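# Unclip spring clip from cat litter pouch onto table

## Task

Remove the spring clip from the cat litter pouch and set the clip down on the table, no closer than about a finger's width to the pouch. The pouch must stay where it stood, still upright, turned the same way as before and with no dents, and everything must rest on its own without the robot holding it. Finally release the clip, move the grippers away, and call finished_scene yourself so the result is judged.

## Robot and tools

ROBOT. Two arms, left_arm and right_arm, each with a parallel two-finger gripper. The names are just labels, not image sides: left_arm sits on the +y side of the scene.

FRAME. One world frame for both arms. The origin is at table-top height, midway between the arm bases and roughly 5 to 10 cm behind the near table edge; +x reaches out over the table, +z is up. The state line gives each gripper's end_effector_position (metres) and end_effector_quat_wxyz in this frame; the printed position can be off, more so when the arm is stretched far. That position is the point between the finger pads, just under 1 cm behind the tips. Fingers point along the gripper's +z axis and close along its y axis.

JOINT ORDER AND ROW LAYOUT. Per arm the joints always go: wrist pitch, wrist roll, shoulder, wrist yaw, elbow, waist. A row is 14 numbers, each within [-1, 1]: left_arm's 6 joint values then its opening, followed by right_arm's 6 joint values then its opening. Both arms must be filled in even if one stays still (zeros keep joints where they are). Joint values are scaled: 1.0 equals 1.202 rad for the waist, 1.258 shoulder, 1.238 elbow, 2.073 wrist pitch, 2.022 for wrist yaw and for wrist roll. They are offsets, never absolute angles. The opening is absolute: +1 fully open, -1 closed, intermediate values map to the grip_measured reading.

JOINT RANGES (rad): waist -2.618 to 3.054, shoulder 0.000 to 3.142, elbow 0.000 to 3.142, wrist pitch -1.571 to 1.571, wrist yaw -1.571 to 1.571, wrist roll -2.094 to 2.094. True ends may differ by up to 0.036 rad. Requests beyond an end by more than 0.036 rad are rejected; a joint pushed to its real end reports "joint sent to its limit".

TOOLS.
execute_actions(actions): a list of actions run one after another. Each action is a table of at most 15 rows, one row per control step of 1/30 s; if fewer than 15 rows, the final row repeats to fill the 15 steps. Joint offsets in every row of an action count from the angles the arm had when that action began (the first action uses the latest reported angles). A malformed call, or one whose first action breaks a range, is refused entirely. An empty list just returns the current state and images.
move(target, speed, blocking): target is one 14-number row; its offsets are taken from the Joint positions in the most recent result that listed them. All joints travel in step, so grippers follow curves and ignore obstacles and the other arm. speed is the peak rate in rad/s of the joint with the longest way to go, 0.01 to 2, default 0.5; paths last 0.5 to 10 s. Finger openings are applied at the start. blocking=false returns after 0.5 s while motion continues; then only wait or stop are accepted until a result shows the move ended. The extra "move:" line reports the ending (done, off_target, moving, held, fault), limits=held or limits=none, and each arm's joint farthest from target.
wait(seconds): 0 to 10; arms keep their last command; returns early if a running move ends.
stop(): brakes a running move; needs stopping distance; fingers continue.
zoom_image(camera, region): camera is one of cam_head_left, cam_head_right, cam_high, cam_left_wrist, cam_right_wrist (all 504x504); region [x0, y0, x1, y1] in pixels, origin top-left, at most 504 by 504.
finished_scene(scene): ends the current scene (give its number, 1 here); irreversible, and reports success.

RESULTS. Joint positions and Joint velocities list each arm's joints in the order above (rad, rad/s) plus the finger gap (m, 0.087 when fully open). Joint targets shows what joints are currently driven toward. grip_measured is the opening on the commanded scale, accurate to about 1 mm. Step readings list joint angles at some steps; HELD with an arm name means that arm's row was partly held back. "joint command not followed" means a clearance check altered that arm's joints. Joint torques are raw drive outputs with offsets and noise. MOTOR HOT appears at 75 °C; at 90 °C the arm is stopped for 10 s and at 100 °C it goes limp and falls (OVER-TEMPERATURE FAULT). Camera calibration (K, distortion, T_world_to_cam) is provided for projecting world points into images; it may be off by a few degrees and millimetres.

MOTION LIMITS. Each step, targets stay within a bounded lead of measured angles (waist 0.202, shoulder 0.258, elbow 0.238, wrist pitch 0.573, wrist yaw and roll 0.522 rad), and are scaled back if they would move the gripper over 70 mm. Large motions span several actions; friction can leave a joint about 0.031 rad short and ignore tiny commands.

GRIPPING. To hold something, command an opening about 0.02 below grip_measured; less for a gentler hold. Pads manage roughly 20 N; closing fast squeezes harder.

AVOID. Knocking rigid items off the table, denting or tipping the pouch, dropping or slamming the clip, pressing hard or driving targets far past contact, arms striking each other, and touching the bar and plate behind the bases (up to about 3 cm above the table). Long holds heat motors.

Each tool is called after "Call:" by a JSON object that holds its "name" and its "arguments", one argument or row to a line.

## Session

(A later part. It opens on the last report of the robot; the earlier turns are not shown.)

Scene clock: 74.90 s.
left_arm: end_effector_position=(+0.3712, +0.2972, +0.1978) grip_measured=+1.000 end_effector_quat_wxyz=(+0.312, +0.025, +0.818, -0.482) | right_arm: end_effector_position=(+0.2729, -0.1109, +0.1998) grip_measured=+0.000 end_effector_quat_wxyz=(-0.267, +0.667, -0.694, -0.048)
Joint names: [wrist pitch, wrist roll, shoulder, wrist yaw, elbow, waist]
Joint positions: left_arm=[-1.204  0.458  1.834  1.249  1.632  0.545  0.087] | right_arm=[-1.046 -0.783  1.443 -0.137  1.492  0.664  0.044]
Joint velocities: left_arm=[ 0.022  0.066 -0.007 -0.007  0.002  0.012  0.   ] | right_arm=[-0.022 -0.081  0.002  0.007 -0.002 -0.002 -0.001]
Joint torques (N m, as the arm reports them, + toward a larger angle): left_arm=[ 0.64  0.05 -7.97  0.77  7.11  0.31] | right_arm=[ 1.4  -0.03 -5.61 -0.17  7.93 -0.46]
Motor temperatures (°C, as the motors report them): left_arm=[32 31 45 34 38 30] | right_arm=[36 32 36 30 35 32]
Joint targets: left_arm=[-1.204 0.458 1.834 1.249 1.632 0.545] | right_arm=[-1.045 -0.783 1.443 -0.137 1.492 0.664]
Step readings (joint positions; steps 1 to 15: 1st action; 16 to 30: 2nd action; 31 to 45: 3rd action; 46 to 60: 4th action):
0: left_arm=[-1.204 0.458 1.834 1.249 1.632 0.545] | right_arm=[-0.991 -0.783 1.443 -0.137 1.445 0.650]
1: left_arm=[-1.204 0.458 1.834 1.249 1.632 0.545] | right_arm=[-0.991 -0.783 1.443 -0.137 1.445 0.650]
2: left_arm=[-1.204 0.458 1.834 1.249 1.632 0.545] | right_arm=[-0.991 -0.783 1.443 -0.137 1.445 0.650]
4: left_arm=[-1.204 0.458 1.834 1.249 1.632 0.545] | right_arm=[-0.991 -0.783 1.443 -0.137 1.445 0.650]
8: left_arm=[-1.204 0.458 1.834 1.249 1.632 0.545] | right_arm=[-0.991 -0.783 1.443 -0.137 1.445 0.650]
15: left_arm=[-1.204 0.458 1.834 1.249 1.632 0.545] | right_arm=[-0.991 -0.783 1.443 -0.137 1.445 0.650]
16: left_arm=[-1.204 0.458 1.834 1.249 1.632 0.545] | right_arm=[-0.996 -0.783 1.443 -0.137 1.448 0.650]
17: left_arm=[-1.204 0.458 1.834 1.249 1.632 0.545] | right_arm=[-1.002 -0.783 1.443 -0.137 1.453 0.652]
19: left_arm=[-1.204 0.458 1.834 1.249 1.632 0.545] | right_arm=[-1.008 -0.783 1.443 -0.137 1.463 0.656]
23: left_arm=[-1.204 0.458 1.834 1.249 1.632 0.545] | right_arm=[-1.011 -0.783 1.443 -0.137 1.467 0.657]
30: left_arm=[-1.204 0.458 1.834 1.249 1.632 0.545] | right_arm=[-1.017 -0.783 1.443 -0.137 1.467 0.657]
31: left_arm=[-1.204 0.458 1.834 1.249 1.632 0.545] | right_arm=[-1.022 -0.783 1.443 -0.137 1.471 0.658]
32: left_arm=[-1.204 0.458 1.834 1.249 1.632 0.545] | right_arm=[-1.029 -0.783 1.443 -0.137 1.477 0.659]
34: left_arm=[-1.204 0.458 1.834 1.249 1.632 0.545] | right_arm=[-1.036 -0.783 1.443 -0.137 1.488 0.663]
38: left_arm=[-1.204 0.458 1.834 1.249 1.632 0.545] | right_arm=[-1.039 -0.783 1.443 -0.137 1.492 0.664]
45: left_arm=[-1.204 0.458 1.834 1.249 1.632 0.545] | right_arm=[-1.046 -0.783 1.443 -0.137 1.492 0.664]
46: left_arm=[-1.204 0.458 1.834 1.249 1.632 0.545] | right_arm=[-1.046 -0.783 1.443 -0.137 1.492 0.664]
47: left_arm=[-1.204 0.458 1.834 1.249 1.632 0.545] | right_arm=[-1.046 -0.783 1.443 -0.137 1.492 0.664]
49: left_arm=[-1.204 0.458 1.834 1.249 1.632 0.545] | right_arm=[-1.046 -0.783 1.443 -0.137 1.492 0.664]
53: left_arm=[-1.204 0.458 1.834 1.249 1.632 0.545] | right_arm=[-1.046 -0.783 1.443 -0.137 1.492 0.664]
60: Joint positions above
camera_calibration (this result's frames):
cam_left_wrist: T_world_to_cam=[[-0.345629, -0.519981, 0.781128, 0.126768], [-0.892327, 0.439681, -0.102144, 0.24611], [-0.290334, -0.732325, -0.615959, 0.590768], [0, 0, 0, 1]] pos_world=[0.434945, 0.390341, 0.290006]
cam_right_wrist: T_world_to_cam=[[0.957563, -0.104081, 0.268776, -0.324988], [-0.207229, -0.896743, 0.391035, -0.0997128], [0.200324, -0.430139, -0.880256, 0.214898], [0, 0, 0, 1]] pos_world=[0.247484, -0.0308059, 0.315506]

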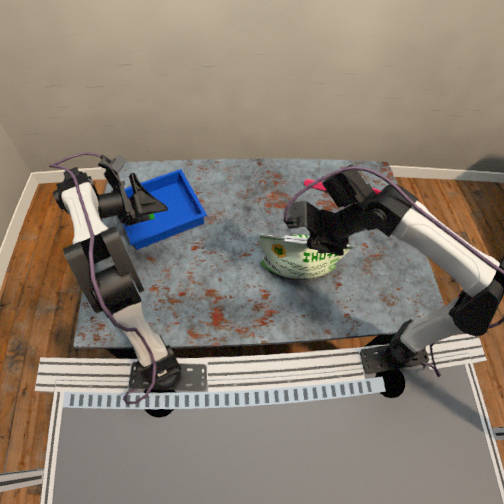

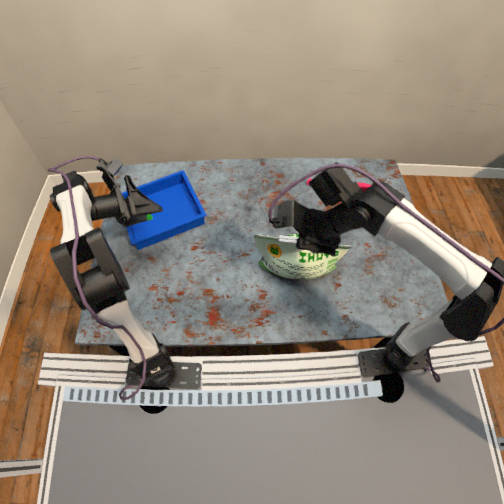

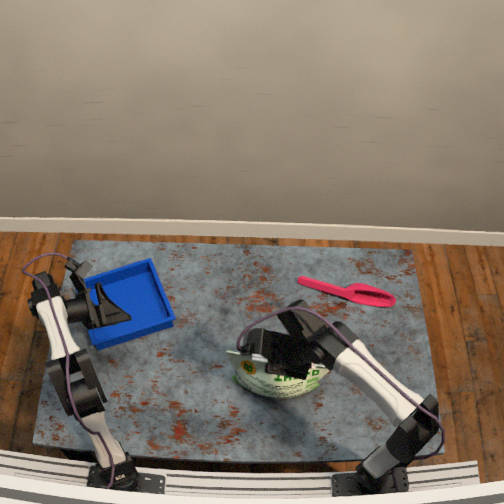

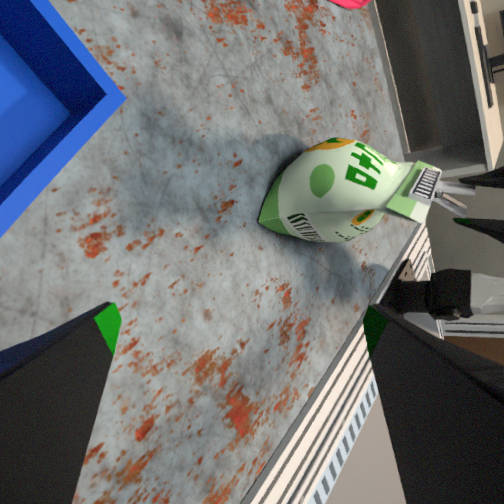

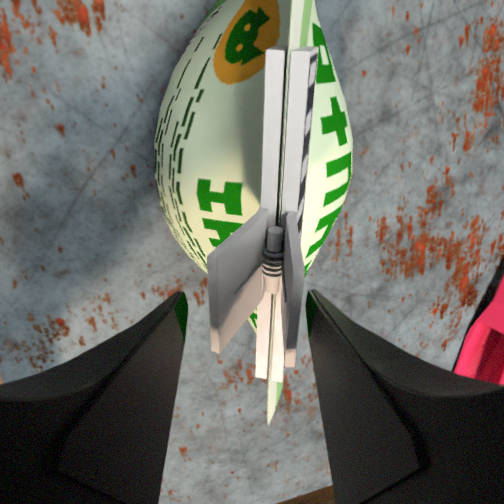

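Call:
{"name": "execute_actions", "arguments": {
  "actions": [
    [[0,0,0,0,0,0,1,0.017,0,0,0,0,0,-0.1]],
    [[0,0,0,0,0,0,1,0,0,0,0,0,0,-0.27]],
    [[0,0,0,0,0,0,1,0,0,0,0,0,0,-0.4]],
    [[0,0,0,0,0,0,1,0,0,0,0,0,0,-0.55]],
    [[0,0,0,0,0,0,1,0,0,0,0,0,0,-0.7]]
  ]
}}

Call:
{"name": "zoom_image", "arguments": {
  "camera": "cam_left_wrist",
  "region": [384, 130, 504, 260]
}}

Scene clock: 79.30 s.
left_arm: end_effector_position=(+0.3712, +0.2972, +0.1978) grip_measured=+1.000 end_effector_quat_wxyz=(+0.312, +0.025, +0.818, -0.482) | right_arm: end_effector_position=(+0.2759, -0.1082, +0.2016) grip_measured=-0.530 end_effector_quat_wxyz=(-0.276, +0.665, -0.692, -0.048)
Joint names: [wrist pitch, wrist roll, shoulder, wrist yaw, elbow, waist]
Joint positions: left_arm=[-1.204  0.458  1.834  1.249  1.632  0.545  0.087] | right_arm=[-1.028 -0.783  1.443 -0.137  1.492  0.664  0.021]
Joint velocities: left_arm=[ 0.081 -0.051 -0.012  0.007  0.002  0.007  0.   ] | right_arm=[-0.007  0.007 -0.012 -0.007  0.002 -0.007 -0.001]
Joint torques (N m, as the arm reports them, + toward a larger angle): left_arm=[ 0.64  0.05 -7.97  0.77  7.12  0.31] | right_arm=[ 1.4  -0.07 -5.62 -0.17  8.01 -0.42]
Motor temperatures (°C, as the motors report them): left_arm=[33 31 45 34 39 30] | right_arm=[36 32 36 30 36 32]
Joint targets: left_arm=[-1.204 0.458 1.834 1.249 1.632 0.545] | right_arm=[-1.028 -0.783 1.443 -0.137 1.492 0.664]
Step readings (joint positions; steps 1 to 15: 1st action; 16 to 30: 2nd action; 31 to 45: 3rd action; 46 to 60: 4th action; 61 to 75: 5th action):
0: left_arm=[-1.204 0.458 1.834 1.249 1.632 0.545] | right_arm=[-1.046 -0.783 1.443 -0.137 1.492 0.664]
1: left_arm=[-1.204 0.458 1.834 1.249 1.632 0.545] | right_arm=[-1.044 -0.783 1.443 -0.137 1.492 0.664]
2: left_arm=[-1.204 0.458 1.834 1.249 1.632 0.545] | right_arm=[-1.041 -0.783 1.443 -0.137 1.492 0.664]
4: left_arm=[-1.204 0.458 1.834 1.249 1.632 0.545] | right_arm=[-1.035 -0.783 1.443 -0.137 1.492 0.664]
8: left_arm=[-1.204 0.458 1.834 1.249 1.632 0.545] | right_arm=[-1.030 -0.783 1.443 -0.137 1.492 0.664]
15: left_arm=[-1.204 0.458 1.834 1.249 1.632 0.545] | right_arm=[-1.028 -0.783 1.443 -0.137 1.492 0.664]
16: left_arm=[-1.204 0.458 1.834 1.249 1.632 0.545] | right_arm=[-1.027 -0.783 1.443 -0.137 1.492 0.664]
17: left_arm=[-1.204 0.458 1.834 1.249 1.632 0.545] | right_arm=[-1.027 -0.783 1.443 -0.137 1.492 0.664]
19: left_arm=[-1.204 0.458 1.834 1.249 1.632 0.545] | right_arm=[-1.027 -0.783 1.443 -0.137 1.492 0.664]
23: left_arm=[-1.204 0.458 1.834 1.249 1.632 0.545] | right_arm=[-1.027 -0.783 1.443 -0.137 1.492 0.664]
30: left_arm=[-1.204 0.458 1.834 1.249 1.632 0.545] | right_arm=[-1.027 -0.783 1.443 -0.137 1.492 0.664]
31: left_arm=[-1.204 0.458 1.834 1.249 1.632 0.545] | right_arm=[-1.027 -0.783 1.443 -0.137 1.492 0.664]
32: left_arm=[-1.204 0.458 1.834 1.249 1.632 0.545] | right_arm=[-1.027 -0.783 1.443 -0.137 1.492 0.664]
34: left_arm=[-1.204 0.458 1.834 1.249 1.632 0.545] | right_arm=[-1.027 -0.783 1.443 -0.137 1.492 0.664]
38: left_arm=[-1.204 0.458 1.834 1.249 1.632 0.545] | right_arm=[-1.027 -0.783 1.443 -0.137 1.492 0.664]
45: left_arm=[-1.204 0.458 1.834 1.249 1.632 0.545] | right_arm=[-1.027 -0.783 1.443 -0.137 1.492 0.664]
46: left_arm=[-1.204 0.458 1.834 1.249 1.632 0.545] | right_arm=[-1.027 -0.783 1.443 -0.137 1.492 0.664]
47: left_arm=[-1.204 0.458 1.834 1.249 1.632 0.545] | right_arm=[-1.028 -0.783 1.443 -0.137 1.492 0.664]
49: left_arm=[-1.204 0.458 1.834 1.249 1.632 0.545] | right_arm=[-1.028 -0.783 1.443 -0.137 1.492 0.664]
53: left_arm=[-1.204 0.458 1.834 1.249 1.632 0.545] | right_arm=[-1.028 -0.783 1.443 -0.137 1.492 0.664]
60: left_arm=[-1.204 0.458 1.834 1.249 1.632 0.545] | right_arm=[-1.028 -0.783 1.443 -0.137 1.492 0.664]
61: left_arm=[-1.204 0.458 1.834 1.249 1.632 0.545] | right_arm=[-1.028 -0.783 1.443 -0.137 1.492 0.664]
62: left_arm=[-1.204 0.458 1.834 1.249 1.632 0.545] | right_arm=[-1.028 -0.783 1.443 -0.137 1.492 0.664]
64: left_arm=[-1.204 0.458 1.834 1.249 1.632 0.545] | right_arm=[-1.028 -0.783 1.443 -0.137 1.492 0.664]
68: left_arm=[-1.204 0.458 1.834 1.249 1.632 0.545] | right_arm=[-1.028 -0.783 1.443 -0.137 1.492 0.664]
75: Joint positions above
camera_calibration (this result's frames):
cam_left_wrist: T_world_to_cam=[[-0.345629, -0.519981, 0.781128, 0.126768], [-0.892327, 0.439681, -0.102144, 0.24611], [-0.290334, -0.732325, -0.615959, 0.590768], [0, 0, 0, 1]] pos_world=[0.434945, 0.390341, 0.290006]
cam_right_wrist: T_world_to_cam=[[0.953921, -0.106941, 0.280354, -0.329784], [-0.212125, -0.90117, 0.378016, -0.0939387], [0.212221, -0.420067, -0.88233, 0.21528], [0, 0, 0, 1]] pos_world=[0.248974, -0.02949, 0.317915]

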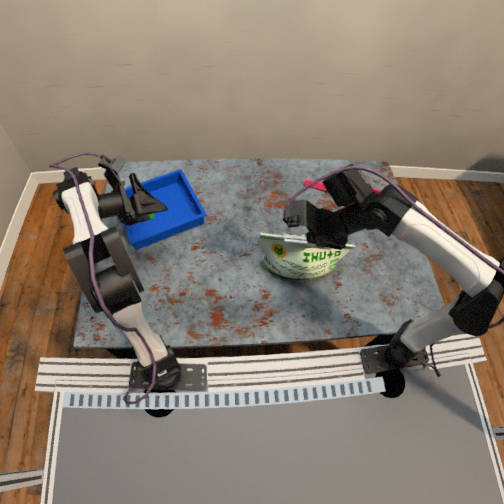

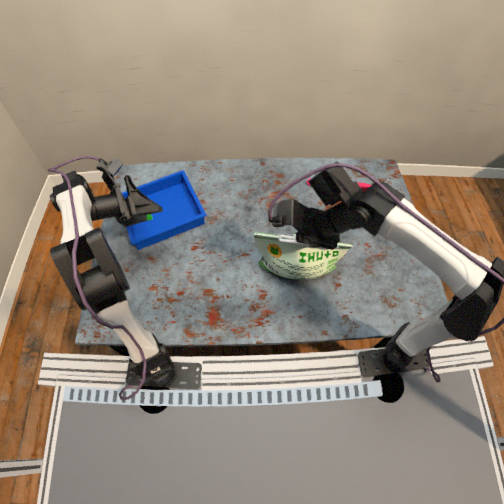

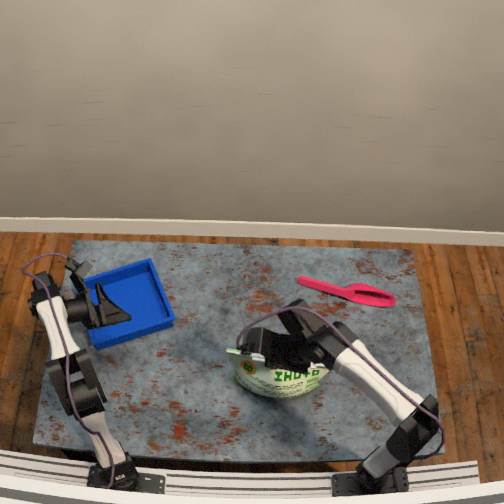

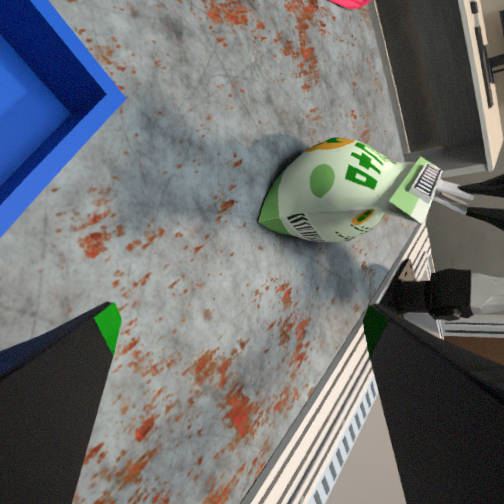

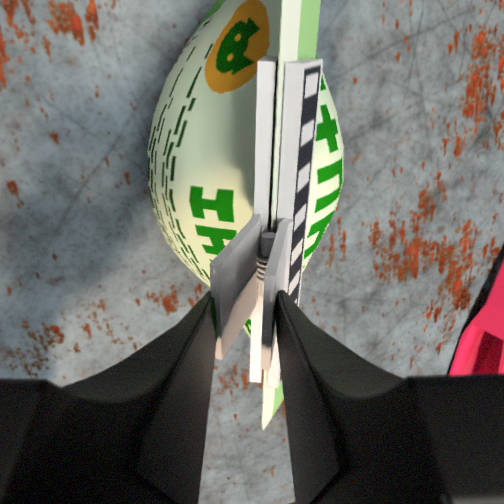

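Region (384, 130, 504, 260) of cam_left_wrist's 504x504 image, scaled by 3.877, with more detail than that image has; it fills the left 465 columns of this view, and the rest is white.

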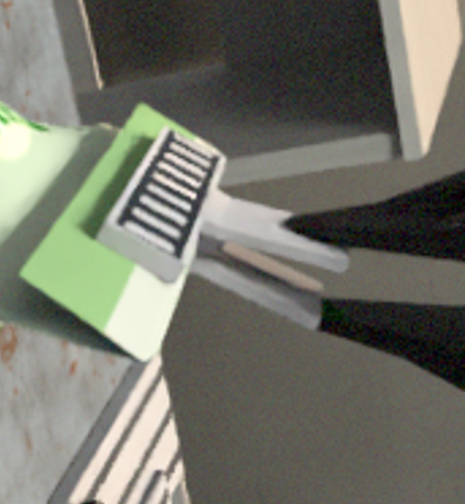

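Call:
{"name": "move", "arguments": {
  "target": [0,0,0,0,0,0,1,-0.097,0,0.016,0,0.185,0.035,-0.7],
  "speed": 0.12
}}

Scene clock: 84.43 s.
left_arm: end_effector_position=(+0.3712, +0.2972, +0.1978) grip_measured=+1.000 end_effector_quat_wxyz=(+0.312, +0.025, +0.818, -0.482) | right_arm: end_effector_position=(+0.2565, -0.1091, +0.2474) grip_measured=-0.530 end_effector_quat_wxyz=(-0.272, +0.677, -0.681, -0.053)
Joint names: [wrist pitch, wrist roll, shoulder, wrist yaw, elbow, waist]
Joint positions: left_arm=[-1.204  0.458  1.834  1.249  1.632  0.545  0.087] | right_arm=[-1.229 -0.783  1.453 -0.137  1.699  0.699  0.021]
Joint velocities: left_arm=[-0.022 -0.051  0.002 -0.022  0.002 -0.007  0.   ] | right_arm=[-0.022 -0.081  0.012 -0.037 -0.012 -0.007  0.   ]
Joint torques (N m, as the arm reports them, + toward a larger angle): left_arm=[ 0.64  0.05 -7.97  0.77  7.12  0.3 ] | right_arm=[ 1.44 -0.04 -4.52 -0.16  9.79  0.04]
Motor temperatures (°C, as the motors report them): left_arm=[33 31 46 34 39 30] | right_arm=[36 32 36 30 36 32]
Joint targets: left_arm=[-1.204 0.458 1.834 1.249 1.632 0.545] | right_arm=[-1.229 -0.783 1.463 -0.137 1.721 0.707]
move: off_target (right_arm); limits=none; left_arm: farthest joint: the waist, 0.000 radians from its target (0.000 radians at the start); right_arm: farthest joint: the elbow, 0.022 radians from its target (0.229 radians at the start)
camera_calibration (this result's frames):
cam_left_wrist: T_world_to_cam=[[-0.345629, -0.519981, 0.781128, 0.126768], [-0.892327, 0.439681, -0.102144, 0.24611], [-0.290334, -0.732325, -0.615959, 0.590768], [0, 0, 0, 1]] pos_world=[0.434945, 0.390341, 0.290006]
cam_right_wrist: T_world_to_cam=[[0.95846, -0.0734, 0.27562, -0.320479], [-0.179198, -0.906759, 0.381677, -0.12611], [0.221906, -0.415213, -0.882245, 0.257453], [0, 0, 0, 1]] pos_world=[0.227437, -0.0309771, 0.3636]

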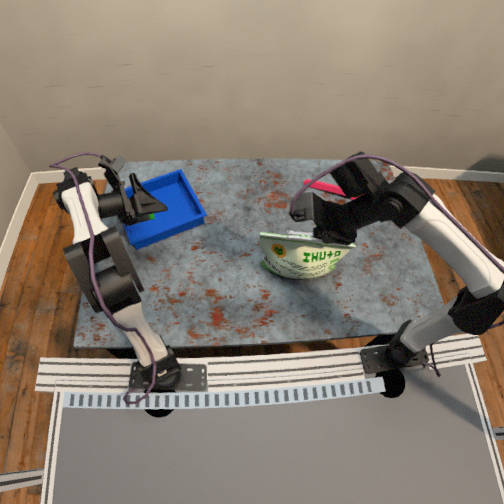

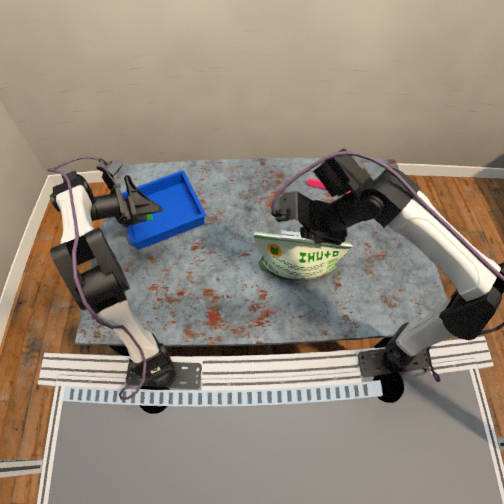

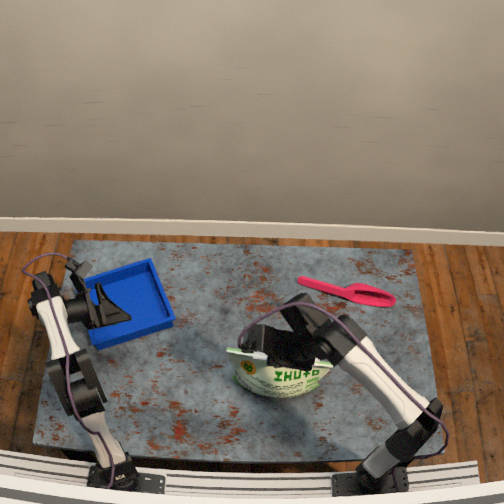

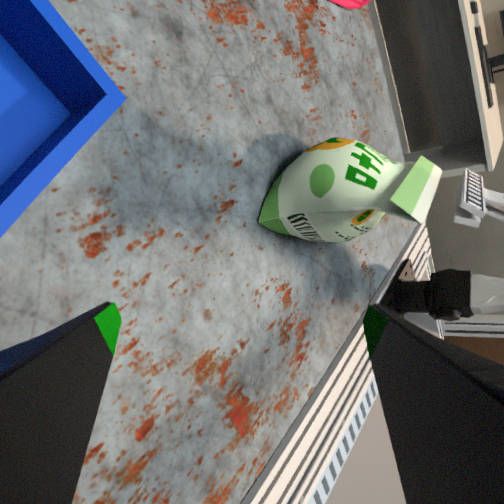

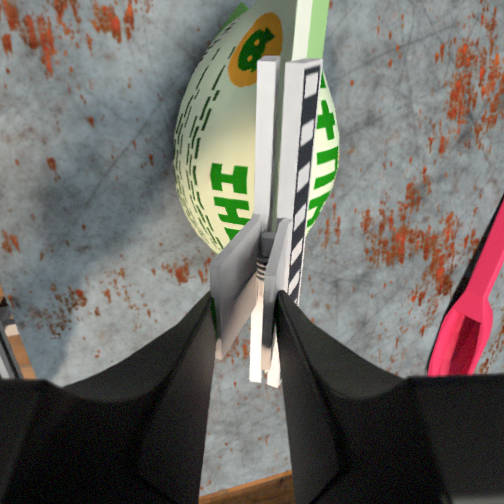

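Call:
{"name": "move", "arguments": {
  "target": [0,0,0,0,0,0,1,-0.03,0.026,-0.03,-0.088,0.05,-0.54,-0.7],
  "speed": 0.5
}}

Call:
{"name": "move", "arguments": {
  "target": [0,0,0,0,0,0,1,0.239,0,0,0,-0.59,0,-0.7],
  "speed": 0.5
}}

Scene clock: 90.77 s.
left_arm: end_effector_position=(+0.3712, +0.2972, +0.1978) grip_measured=+1.000 end_effector_quat_wxyz=(+0.312, +0.025, +0.818, -0.482) | right_arm: end_effector_position=(+0.3200, -0.2696, +0.2630) grip_measured=-0.530 end_effector_quat_wxyz=(+0.297, -0.427, +0.853, +0.037)
Joint names: [wrist pitch, wrist roll, shoulder, wrist yaw, elbow, waist]
Joint positions: left_arm=[-1.204  0.458  1.834  1.249  1.632  0.545  0.087] | right_arm=[-1.293 -0.735  1.441 -0.301  1.739  0.057  0.021]
Joint velocities: left_arm=[-0.007 -0.022 -0.027 -0.037 -0.017  0.012  0.   ] | right_arm=[-0.022  0.022 -0.002 -0.007 -0.002 -0.012  0.   ]
Joint torques (N m, as the arm reports them, + toward a larger angle): left_arm=[ 0.63  0.05 -7.96  0.76  7.12  0.32] | right_arm=[ 1.4  -0.01 -6.97 -0.42  9.41 -0.93]
Motor temperatures (°C, as the motors report them): left_arm=[33 31 46 34 39 30] | right_arm=[36 32 36 30 36 32]
Joint targets: left_arm=[-1.204 0.458 1.834 1.249 1.632 0.545] | right_arm=[-1.291 -0.731 1.416 -0.316 1.761 0.049]
move: off_target (right_arm); limits=none; left_arm: farthest joint: the waist, 0.000 radians from its target (0.000 radians at the start); right_arm: farthest joint: the shoulder, 0.025 radians from its target (0.038 radians at the start)
camera_calibration (this result's frames):
cam_left_wrist: T_world_to_cam=[[-0.345629, -0.519981, 0.781128, 0.126768], [-0.892327, 0.439681, -0.102144, 0.24611], [-0.290334, -0.732325, -0.615959, 0.590768], [0, 0, 0, 1]] pos_world=[0.434945, 0.390341, 0.290006]
cam_right_wrist: T_world_to_cam=[[0.757526, -0.630398, 0.169567, -0.455397], [-0.648907, -0.698814, 0.300964, -0.0386362], [-0.0712315, -0.338021, -0.938439, 0.319823], [0, 0, 0, 1]] pos_world=[0.342685, -0.205973, 0.388983]

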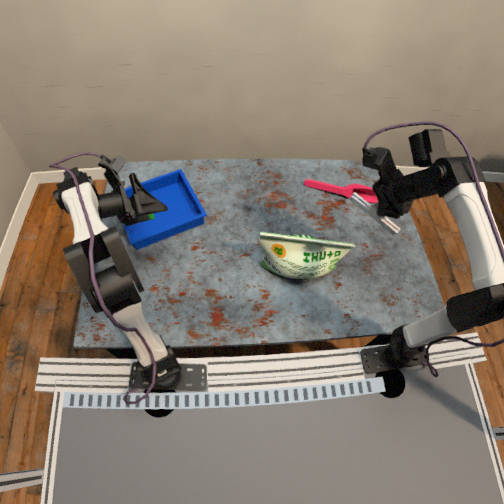

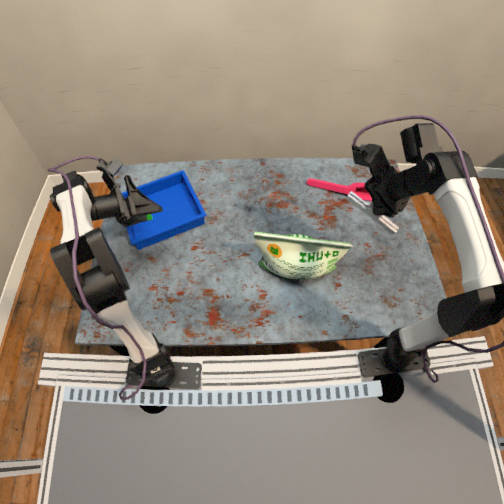

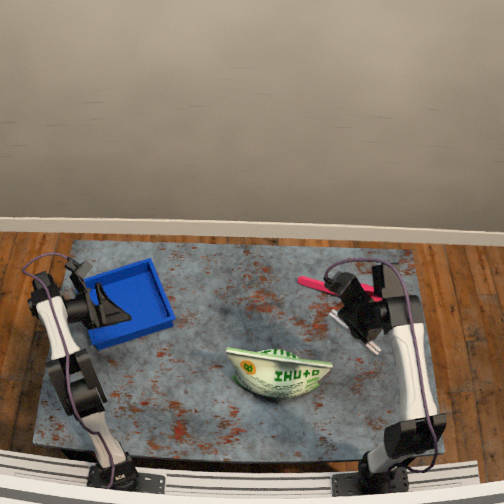

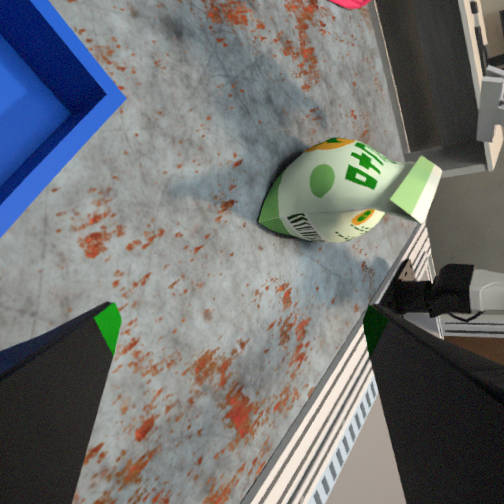

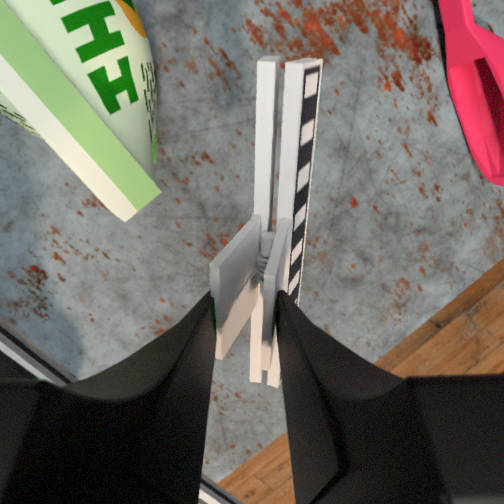

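Scene clock: 92.97 s.
left_arm: end_effector_position=(+0.3712, +0.2972, +0.1978) grip_measured=+1.000 end_effector_quat_wxyz=(+0.312, +0.025, +0.818, -0.482) | right_arm: end_effector_position=(+0.2903, -0.2791, +0.0685) grip_measured=-0.530 end_effector_quat_wxyz=(+0.186, -0.420, +0.885, +0.077)
Joint names: [wrist pitch, wrist roll, shoulder, wrist yaw, elbow, waist]
Joint positions: left_arm=[-1.204  0.458  1.834  1.249  1.632  0.545  0.087] | right_arm=[-0.815 -0.735  1.441 -0.301  1.018  0.057  0.021]
Joint velocities: left_arm=[-0.037 -0.081  0.007 -0.007 -0.012 -0.002  0.   ] | right_arm=[ 0.066 -0.051  0.002  0.007 -0.002  0.002  0.   ]
Joint torques (N m, as the arm reports them, + toward a larger angle): left_arm=[ 0.64  0.05 -7.97  0.77  7.12  0.31] | right_arm=[ 1.17 -0.04 -5.38 -0.23  6.85 -0.44]
Motor temperatures (°C, as the motors report them): left_arm=[33 31 46 34 39 30] | right_arm=[36 32 35 30 36 32]
Joint targets: left_arm=[-1.204 0.458 1.834 1.249 1.632 0.545] | right_arm=[-0.798 -0.735 1.441 -0.301 1.009 0.057]
move: done; limits=none; left_arm: farthest joint: the waist, 0.000 radians from its target (0.000 radians at the start); right_arm: farthest joint: the wrist pitch, 0.018 radians from its target (0.496 radians at the start)
camera_calibration (this result's frames):
cam_left_wrist: T_world_to_cam=[[-0.345629, -0.519981, 0.781128, 0.126768], [-0.892327, 0.439681, -0.102144, 0.24611], [-0.290334, -0.732325, -0.615959, 0.590768], [0, 0, 0, 1]] pos_world=[0.434945, 0.390341, 0.290006]
cam_right_wrist: T_world_to_cam=[[0.772763, -0.634692, -0.00183917, -0.399767], [-0.561283, -0.684732, 0.464869, -0.0387027], [-0.296308, -0.358201, -0.885378, 0.188043], [0, 0, 0, 1]] pos_world=[0.342921, -0.212873, 0.183745]

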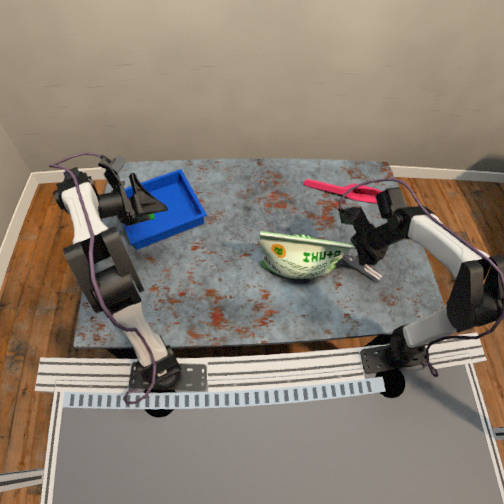

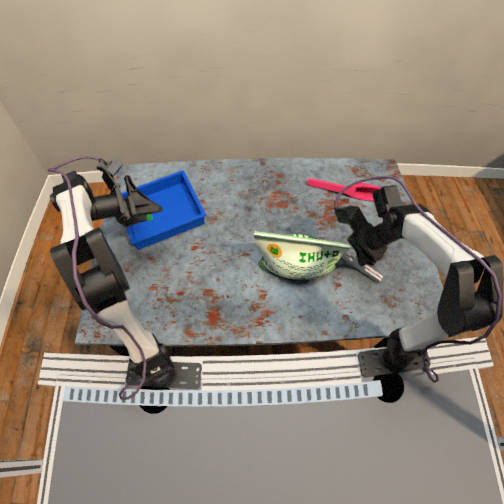

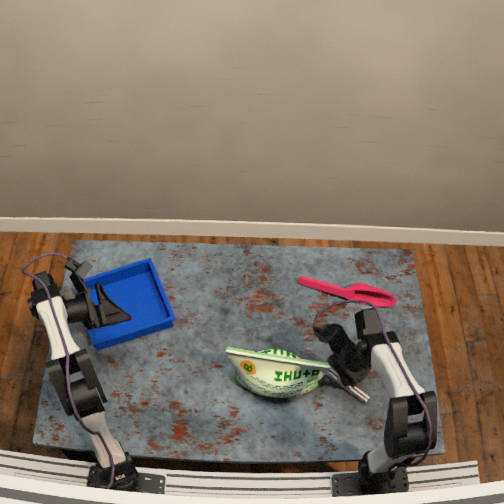

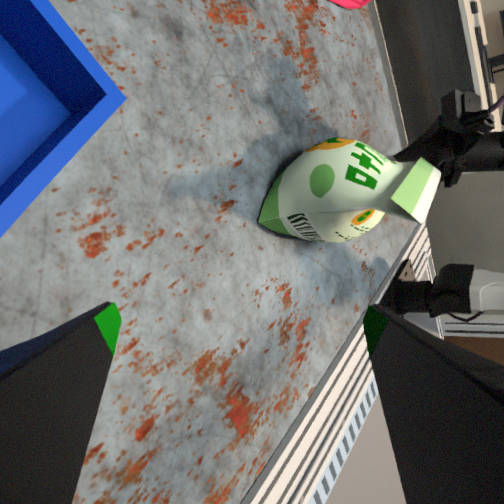

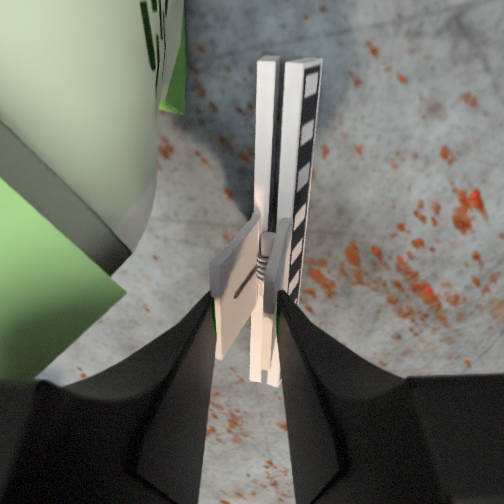

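Call:
{"name": "move", "arguments": {
  "target": [0,0,0,0,0,0,1,0.043,0,0.172,0,0.135,-0.065,-0.7],
  "speed": 0.15
}}

Call:
{"name": "zoom_image", "arguments": {
  "camera": "cam_head_left",
  "region": [320, 190, 440, 300]
}}

Scene clock: 99.60 s.
left_arm: end_effector_position=(+0.3712, +0.2972, +0.1978) grip_measured=+1.000 end_effector_quat_wxyz=(+0.312, +0.025, +0.818, -0.482) | right_arm: end_effector_position=(+0.3318, -0.2956, +0.0625) grip_measured=-0.592 end_effector_quat_wxyz=(+0.177, -0.382, +0.903, +0.082)
Joint names: [wrist pitch, wrist roll, shoulder, wrist yaw, elbow, waist]
Joint positions: left_arm=[-1.204  0.458  1.834  1.249  1.632  0.545  0.087] | right_arm=[-0.82  -0.723  1.623 -0.314  1.174 -0.013  0.018]
Joint velocities: left_arm=[ 0.007  0.022 -0.002 -0.051 -0.007 -0.002  0.   ] | right_arm=[-0.022 -0.022 -0.002  0.022 -0.007 -0.007  0.   ]
Joint torques (N m, as the arm reports them, + toward a larger angle): left_arm=[ 0.64  0.05 -7.98  0.76  7.13  0.31] | right_arm=[ 1.81 -0.2  -4.29 -0.09  8.7  -0.96]
Motor temperatures (°C, as the motors report them): left_arm=[33 31 47 34 39 30] | right_arm=[36 32 35 30 36 32]
Joint targets: left_arm=[-1.204 0.458 1.834 1.249 1.632 0.545] | right_arm=[-0.726 -0.735 1.657 -0.301 1.185 -0.021]
move: off_target (right_arm); limits=none; left_arm: farthest joint: the waist, 0.000 radians from its target (0.000 radians at the start); right_arm: farthest joint: the wrist pitch, 0.095 radians from its target (0.088 radians at the start)
camera_calibration (this result's frames):
cam_left_wrist: T_world_to_cam=[[-0.345629, -0.519981, 0.781128, 0.126768], [-0.892327, 0.439681, -0.102144, 0.24611], [-0.290334, -0.732325, -0.615959, 0.590768], [0, 0, 0, 1]] pos_world=[0.434945, 0.390341, 0.290006]
cam_right_wrist: T_world_to_cam=[[0.719387, -0.69373, -0.0349418, -0.440037], [-0.598439, -0.64454, 0.475856, -0.000467269], [-0.352637, -0.321414, -0.878829, 0.218258], [0, 0, 0, 1]] pos_world=[0.393243, -0.235417, 0.176658]

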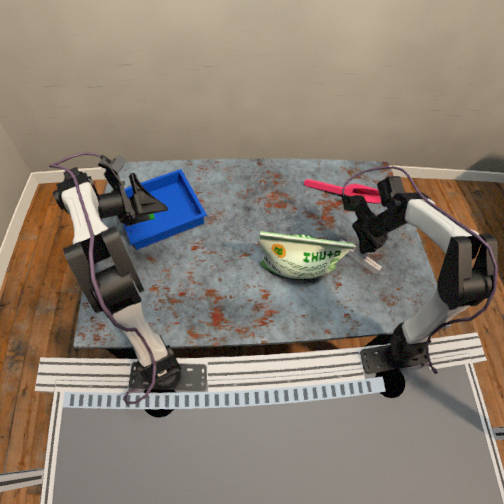

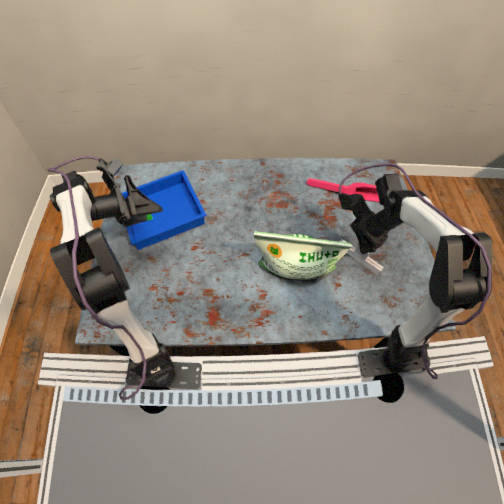

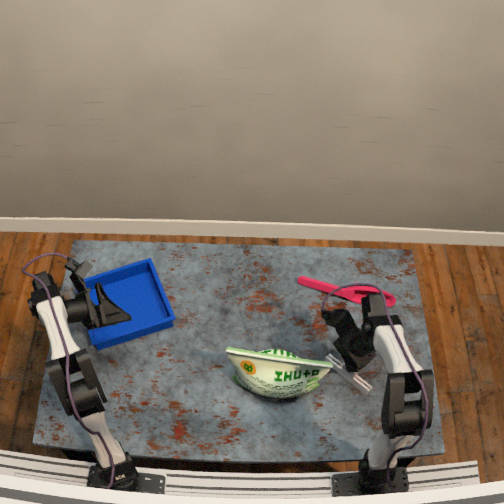

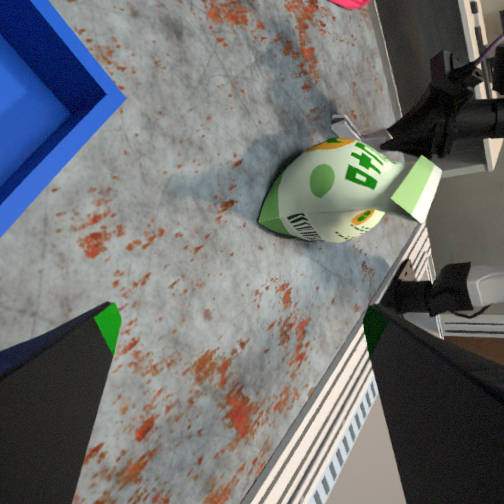

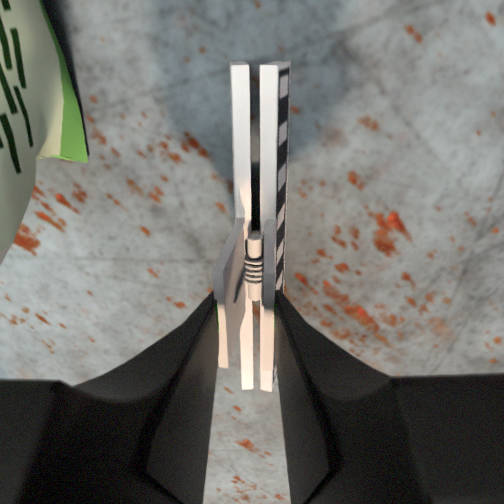

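Region (320, 190, 440, 300) of cam_head_left's 504x504 image, scaled by 4.200, with more detail than that image has; it fills the top 462 rows of this view, and the rest is white.

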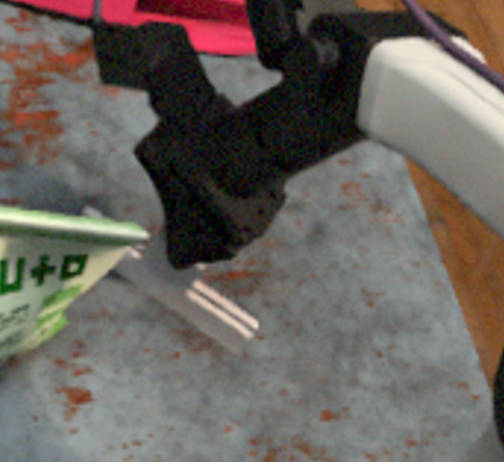

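On the table and upright. Release.

Call:
{"name": "execute_actions", "arguments": {
  "actions": [
    [[0,0,0,0,0,0,1,0,0,0,0,0,0,-0.52]],
    [[0,0,0,0,0,0,1,0,0,0,0,0,0,-0.42]],
    [[0,0,0,0,0,0,1,0,0,0,0,0,0,-0.3]],
    [[0,0,0,0,0,0,1,0,0,0,0,0,0,0.1]]
  ]
}}

Call:
{"name": "move", "arguments": {
  "target": [0,0,0,0,0,0,1,-0.2,0,0,0,0.45,-0.1,0.1],
  "speed": 0.6
}}

Scene clock: 103.43 s.
left_arm: end_effector_position=(+0.3712, +0.2972, +0.1978) grip_measured=+1.000 end_effector_quat_wxyz=(+0.312, +0.025, +0.818, -0.482) | right_arm: end_effector_position=(+0.3306, -0.2951, +0.0624) grip_measured=+0.100 end_effector_quat_wxyz=(+0.176, -0.381, +0.904, +0.084)
Joint names: [wrist pitch, wrist roll, shoulder, wrist yaw, elbow, waist]
Joint positions: left_arm=[-1.204  0.458  1.834  1.249  1.632  0.545  0.087] | right_arm=[-0.825 -0.721  1.623 -0.317  1.174 -0.013  0.048]
Joint velocities: left_arm=[ 0.022  0.037 -0.007 -0.037  0.007  0.002  0.   ] | right_arm=[-0.022  0.066  0.012 -0.022  0.017 -0.017  0.002]
Joint torques (N m, as the arm reports them, + toward a larger angle): left_arm=[ 0.64  0.05 -7.96  0.77  7.11  0.3 ] | right_arm=[ 0.93 -0.07 -6.84 -0.28  7.56 -0.46]
Motor temperatures (°C, as the motors report them): left_arm=[33 31 47 34 39 30] | right_arm=[36 32 35 30 36 32]
Joint targets: left_arm=[-1.204 0.458 1.834 1.249 1.632 0.545] | right_arm=[-0.825 -0.721 1.623 -0.317 1.174 -0.013]
Step readings (joint positions; steps 1 to 15: 1st action; 16 to 30: 2nd action; 31 to 45: 3rd action; 46 to 60: 4th action):
0: left_arm=[-1.204 0.458 1.834 1.249 1.632 0.545] | right_arm=[-0.820 -0.723 1.623 -0.314 1.174 -0.013]
1: left_arm=[-1.204 0.458 1.834 1.249 1.632 0.545] | right_arm=[-0.823 -0.722 1.623 -0.315 1.174 -0.013]
2: left_arm=[-1.204 0.458 1.834 1.249 1.632 0.545] | right_arm=[-0.824 -0.722 1.623 -0.316 1.174 -0.013]
4: left_arm=[-1.204 0.458 1.834 1.249 1.632 0.545] | right_arm=[-0.824 -0.721 1.623 -0.317 1.174 -0.013]
8: left_arm=[-1.204 0.458 1.834 1.249 1.632 0.545] | right_arm=[-0.824 -0.721 1.623 -0.317 1.174 -0.013]
15: left_arm=[-1.204 0.458 1.834 1.249 1.632 0.545] | right_arm=[-0.824 -0.721 1.623 -0.317 1.174 -0.013]
16: left_arm=[-1.204 0.458 1.834 1.249 1.632 0.545] | right_arm=[-0.824 -0.721 1.623 -0.317 1.174 -0.013]
17: left_arm=[-1.204 0.458 1.834 1.249 1.632 0.545] | right_arm=[-0.824 -0.721 1.623 -0.317 1.174 -0.013]
19: left_arm=[-1.204 0.458 1.834 1.249 1.632 0.545] | right_arm=[-0.825 -0.721 1.623 -0.317 1.174 -0.013]
23: left_arm=[-1.204 0.458 1.834 1.249 1.632 0.545] | right_arm=[-0.825 -0.721 1.623 -0.317 1.174 -0.013]
30: left_arm=[-1.204 0.458 1.834 1.249 1.632 0.545] | right_arm=[-0.825 -0.721 1.623 -0.317 1.174 -0.013]
31: left_arm=[-1.204 0.458 1.834 1.249 1.632 0.545] | right_arm=[-0.825 -0.721 1.623 -0.317 1.174 -0.013]
32: left_arm=[-1.204 0.458 1.834 1.249 1.632 0.545] | right_arm=[-0.825 -0.721 1.623 -0.317 1.174 -0.013]
34: left_arm=[-1.204 0.458 1.834 1.249 1.632 0.545] | right_arm=[-0.825 -0.721 1.623 -0.317 1.174 -0.013]
38: left_arm=[-1.204 0.458 1.834 1.249 1.632 0.545] | right_arm=[-0.825 -0.721 1.623 -0.317 1.174 -0.013]
45: left_arm=[-1.204 0.458 1.834 1.249 1.632 0.545] | right_arm=[-0.825 -0.721 1.623 -0.317 1.174 -0.013]
46: left_arm=[-1.204 0.458 1.834 1.249 1.632 0.545] | right_arm=[-0.825 -0.721 1.623 -0.317 1.174 -0.013]
47: left_arm=[-1.204 0.458 1.834 1.249 1.632 0.545] | right_arm=[-0.825 -0.721 1.623 -0.317 1.174 -0.013]
49: left_arm=[-1.204 0.458 1.834 1.249 1.632 0.545] | right_arm=[-0.825 -0.721 1.623 -0.317 1.174 -0.013]
53: left_arm=[-1.204 0.458 1.834 1.249 1.632 0.545] | right_arm=[-0.825 -0.721 1.623 -0.317 1.174 -0.013]
60: Joint positions above
camera_calibration (this result's frames):
cam_left_wrist: T_world_to_cam=[[-0.345629, -0.519981, 0.781128, 0.126768], [-0.892327, 0.439681, -0.102144, 0.24611], [-0.290334, -0.732325, -0.615959, 0.590768], [0, 0, 0, 1]] pos_world=[0.434945, 0.390341, 0.290006]
cam_right_wrist: T_world_to_cam=[[0.718714, -0.694121, -0.0405732, -0.438393], [-0.596644, -0.645642, 0.476615, -0.00170723], [-0.357025, -0.318342, -0.878175, 0.220268], [0, 0, 0, 1]] pos_world=[0.392701, -0.23528, 0.17646]

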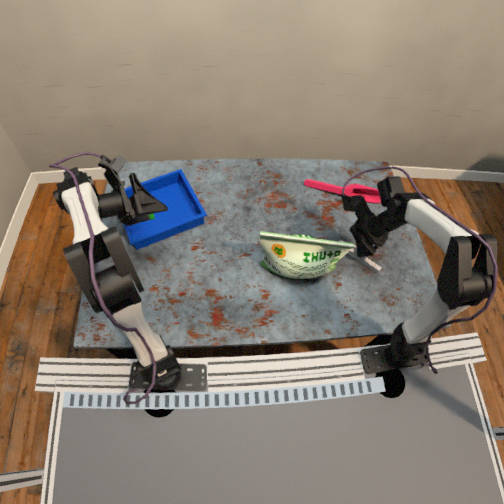

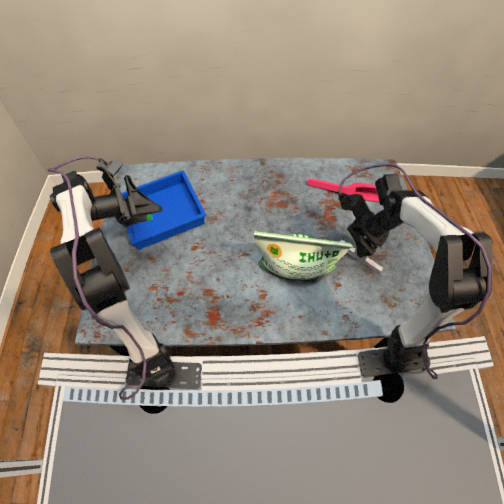

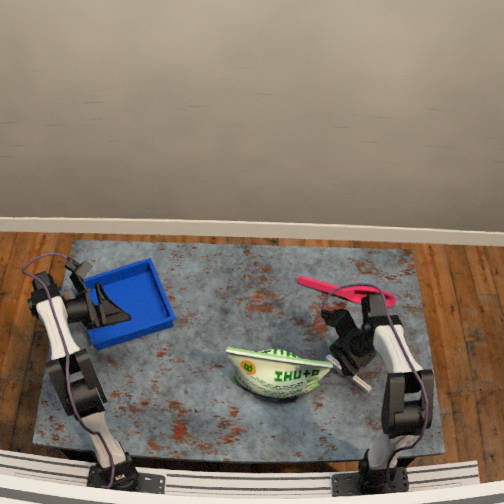

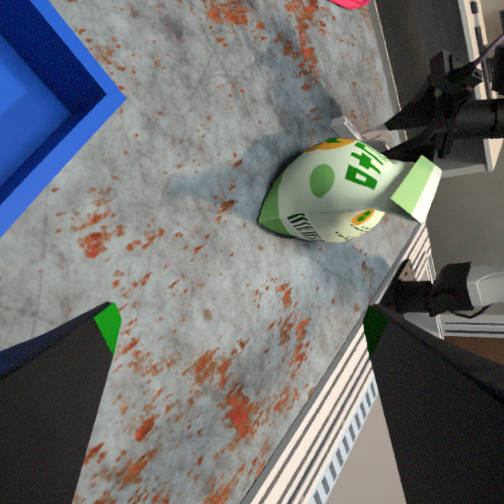

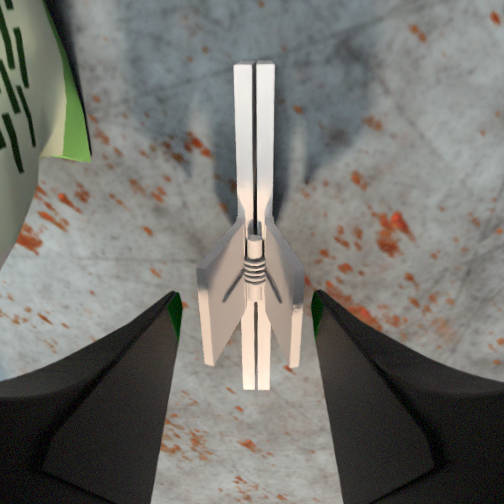

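Scene clock: 105.13 s.
left_arm: end_effector_position=(+0.3712, +0.2972, +0.1978) grip_measured=+1.000 end_effector_quat_wxyz=(+0.312, +0.025, +0.818, -0.482) | right_arm: end_effector_position=(+0.3594, -0.3275, +0.2057) grip_measured=+0.100 end_effector_quat_wxyz=(+0.240, -0.338, +0.909, +0.046)
Joint names: [wrist pitch, wrist roll, shoulder, wrist yaw, elbow, waist]
Joint positions: left_arm=[-1.204  0.458  1.834  1.249  1.632  0.545  0.087] | right_arm=[-1.233 -0.721  1.623 -0.317  1.715 -0.123  0.048]
Joint velocities: left_arm=[ 0.007 -0.066 -0.032  0.007 -0.007 -0.007  0.   ] | right_arm=[ 0.022 -0.007 -0.022  0.007 -0.002 -0.012  0.001]
Joint torques (N m, as the arm reports them, + toward a larger angle): left_arm=[ 0.64  0.05 -7.98  0.77  7.11  0.32] | right_arm=[ 1.11 -0.06 -6.84 -0.26  9.22 -1.19]
Motor temperatures (°C, as the motors report them): left_arm=[33 31 47 34 39 30] | right_arm=[36 32 35 30 37 32]
Joint targets: left_arm=[-1.204 0.458 1.834 1.249 1.632 0.545] | right_arm=[-1.239 -0.721 1.623 -0.317 1.731 -0.134]
move: done; limits=none; left_arm: farthest joint: the waist, 0.000 radians from its target (0.000 radians at the start); right_arm: farthest joint: the elbow, 0.016 radians from its target (0.557 radians at the start)
camera_calibration (this result's frames):
cam_left_wrist: T_world_to_cam=[[-0.345629, -0.519981, 0.781128, 0.126768], [-0.892327, 0.439681, -0.102144, 0.24611], [-0.290334, -0.732325, -0.615959, 0.590768], [0, 0, 0, 1]] pos_world=[0.434945, 0.390341, 0.290006]
cam_right_wrist: T_world_to_cam=[[0.641185, -0.765272, 0.0569209, -0.491265], [-0.719975, -0.574246, 0.389716, 0.011817], [-0.265552, -0.290862, -0.919174, 0.330593], [0, 0, 0, 1]] pos_world=[0.41129, -0.273008, 0.327231]

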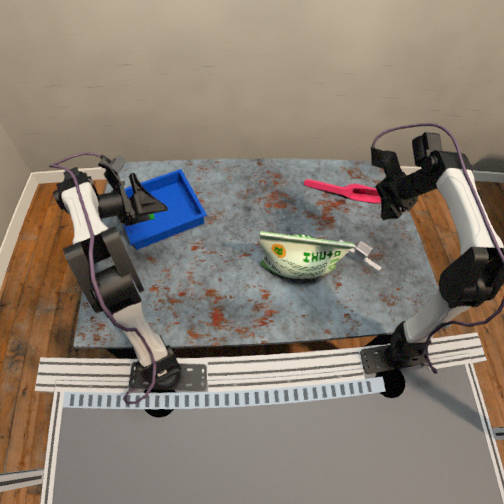

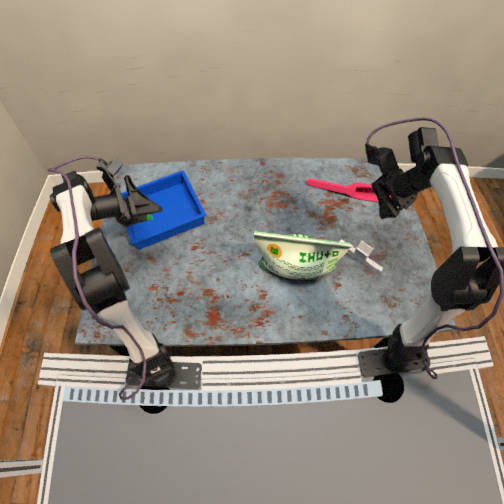

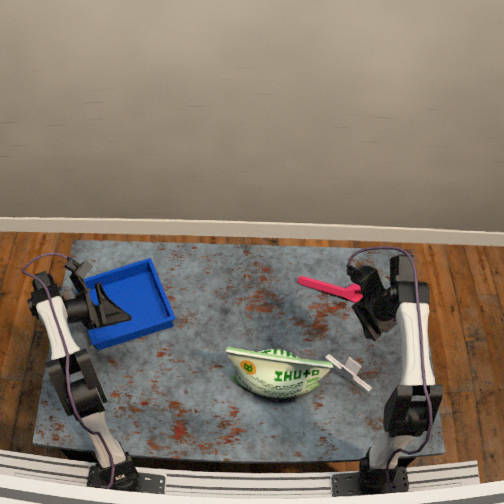

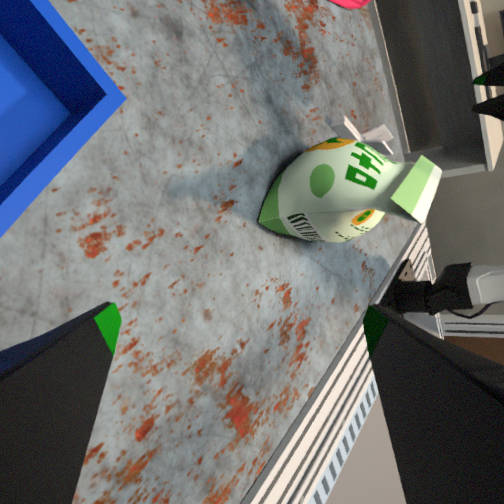

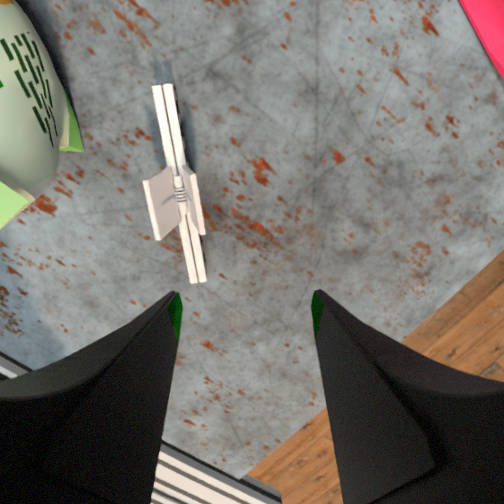

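Call:
{"name": "finished_scene", "arguments": {
  "scene": 1
}}

The scene is finished: the task was done.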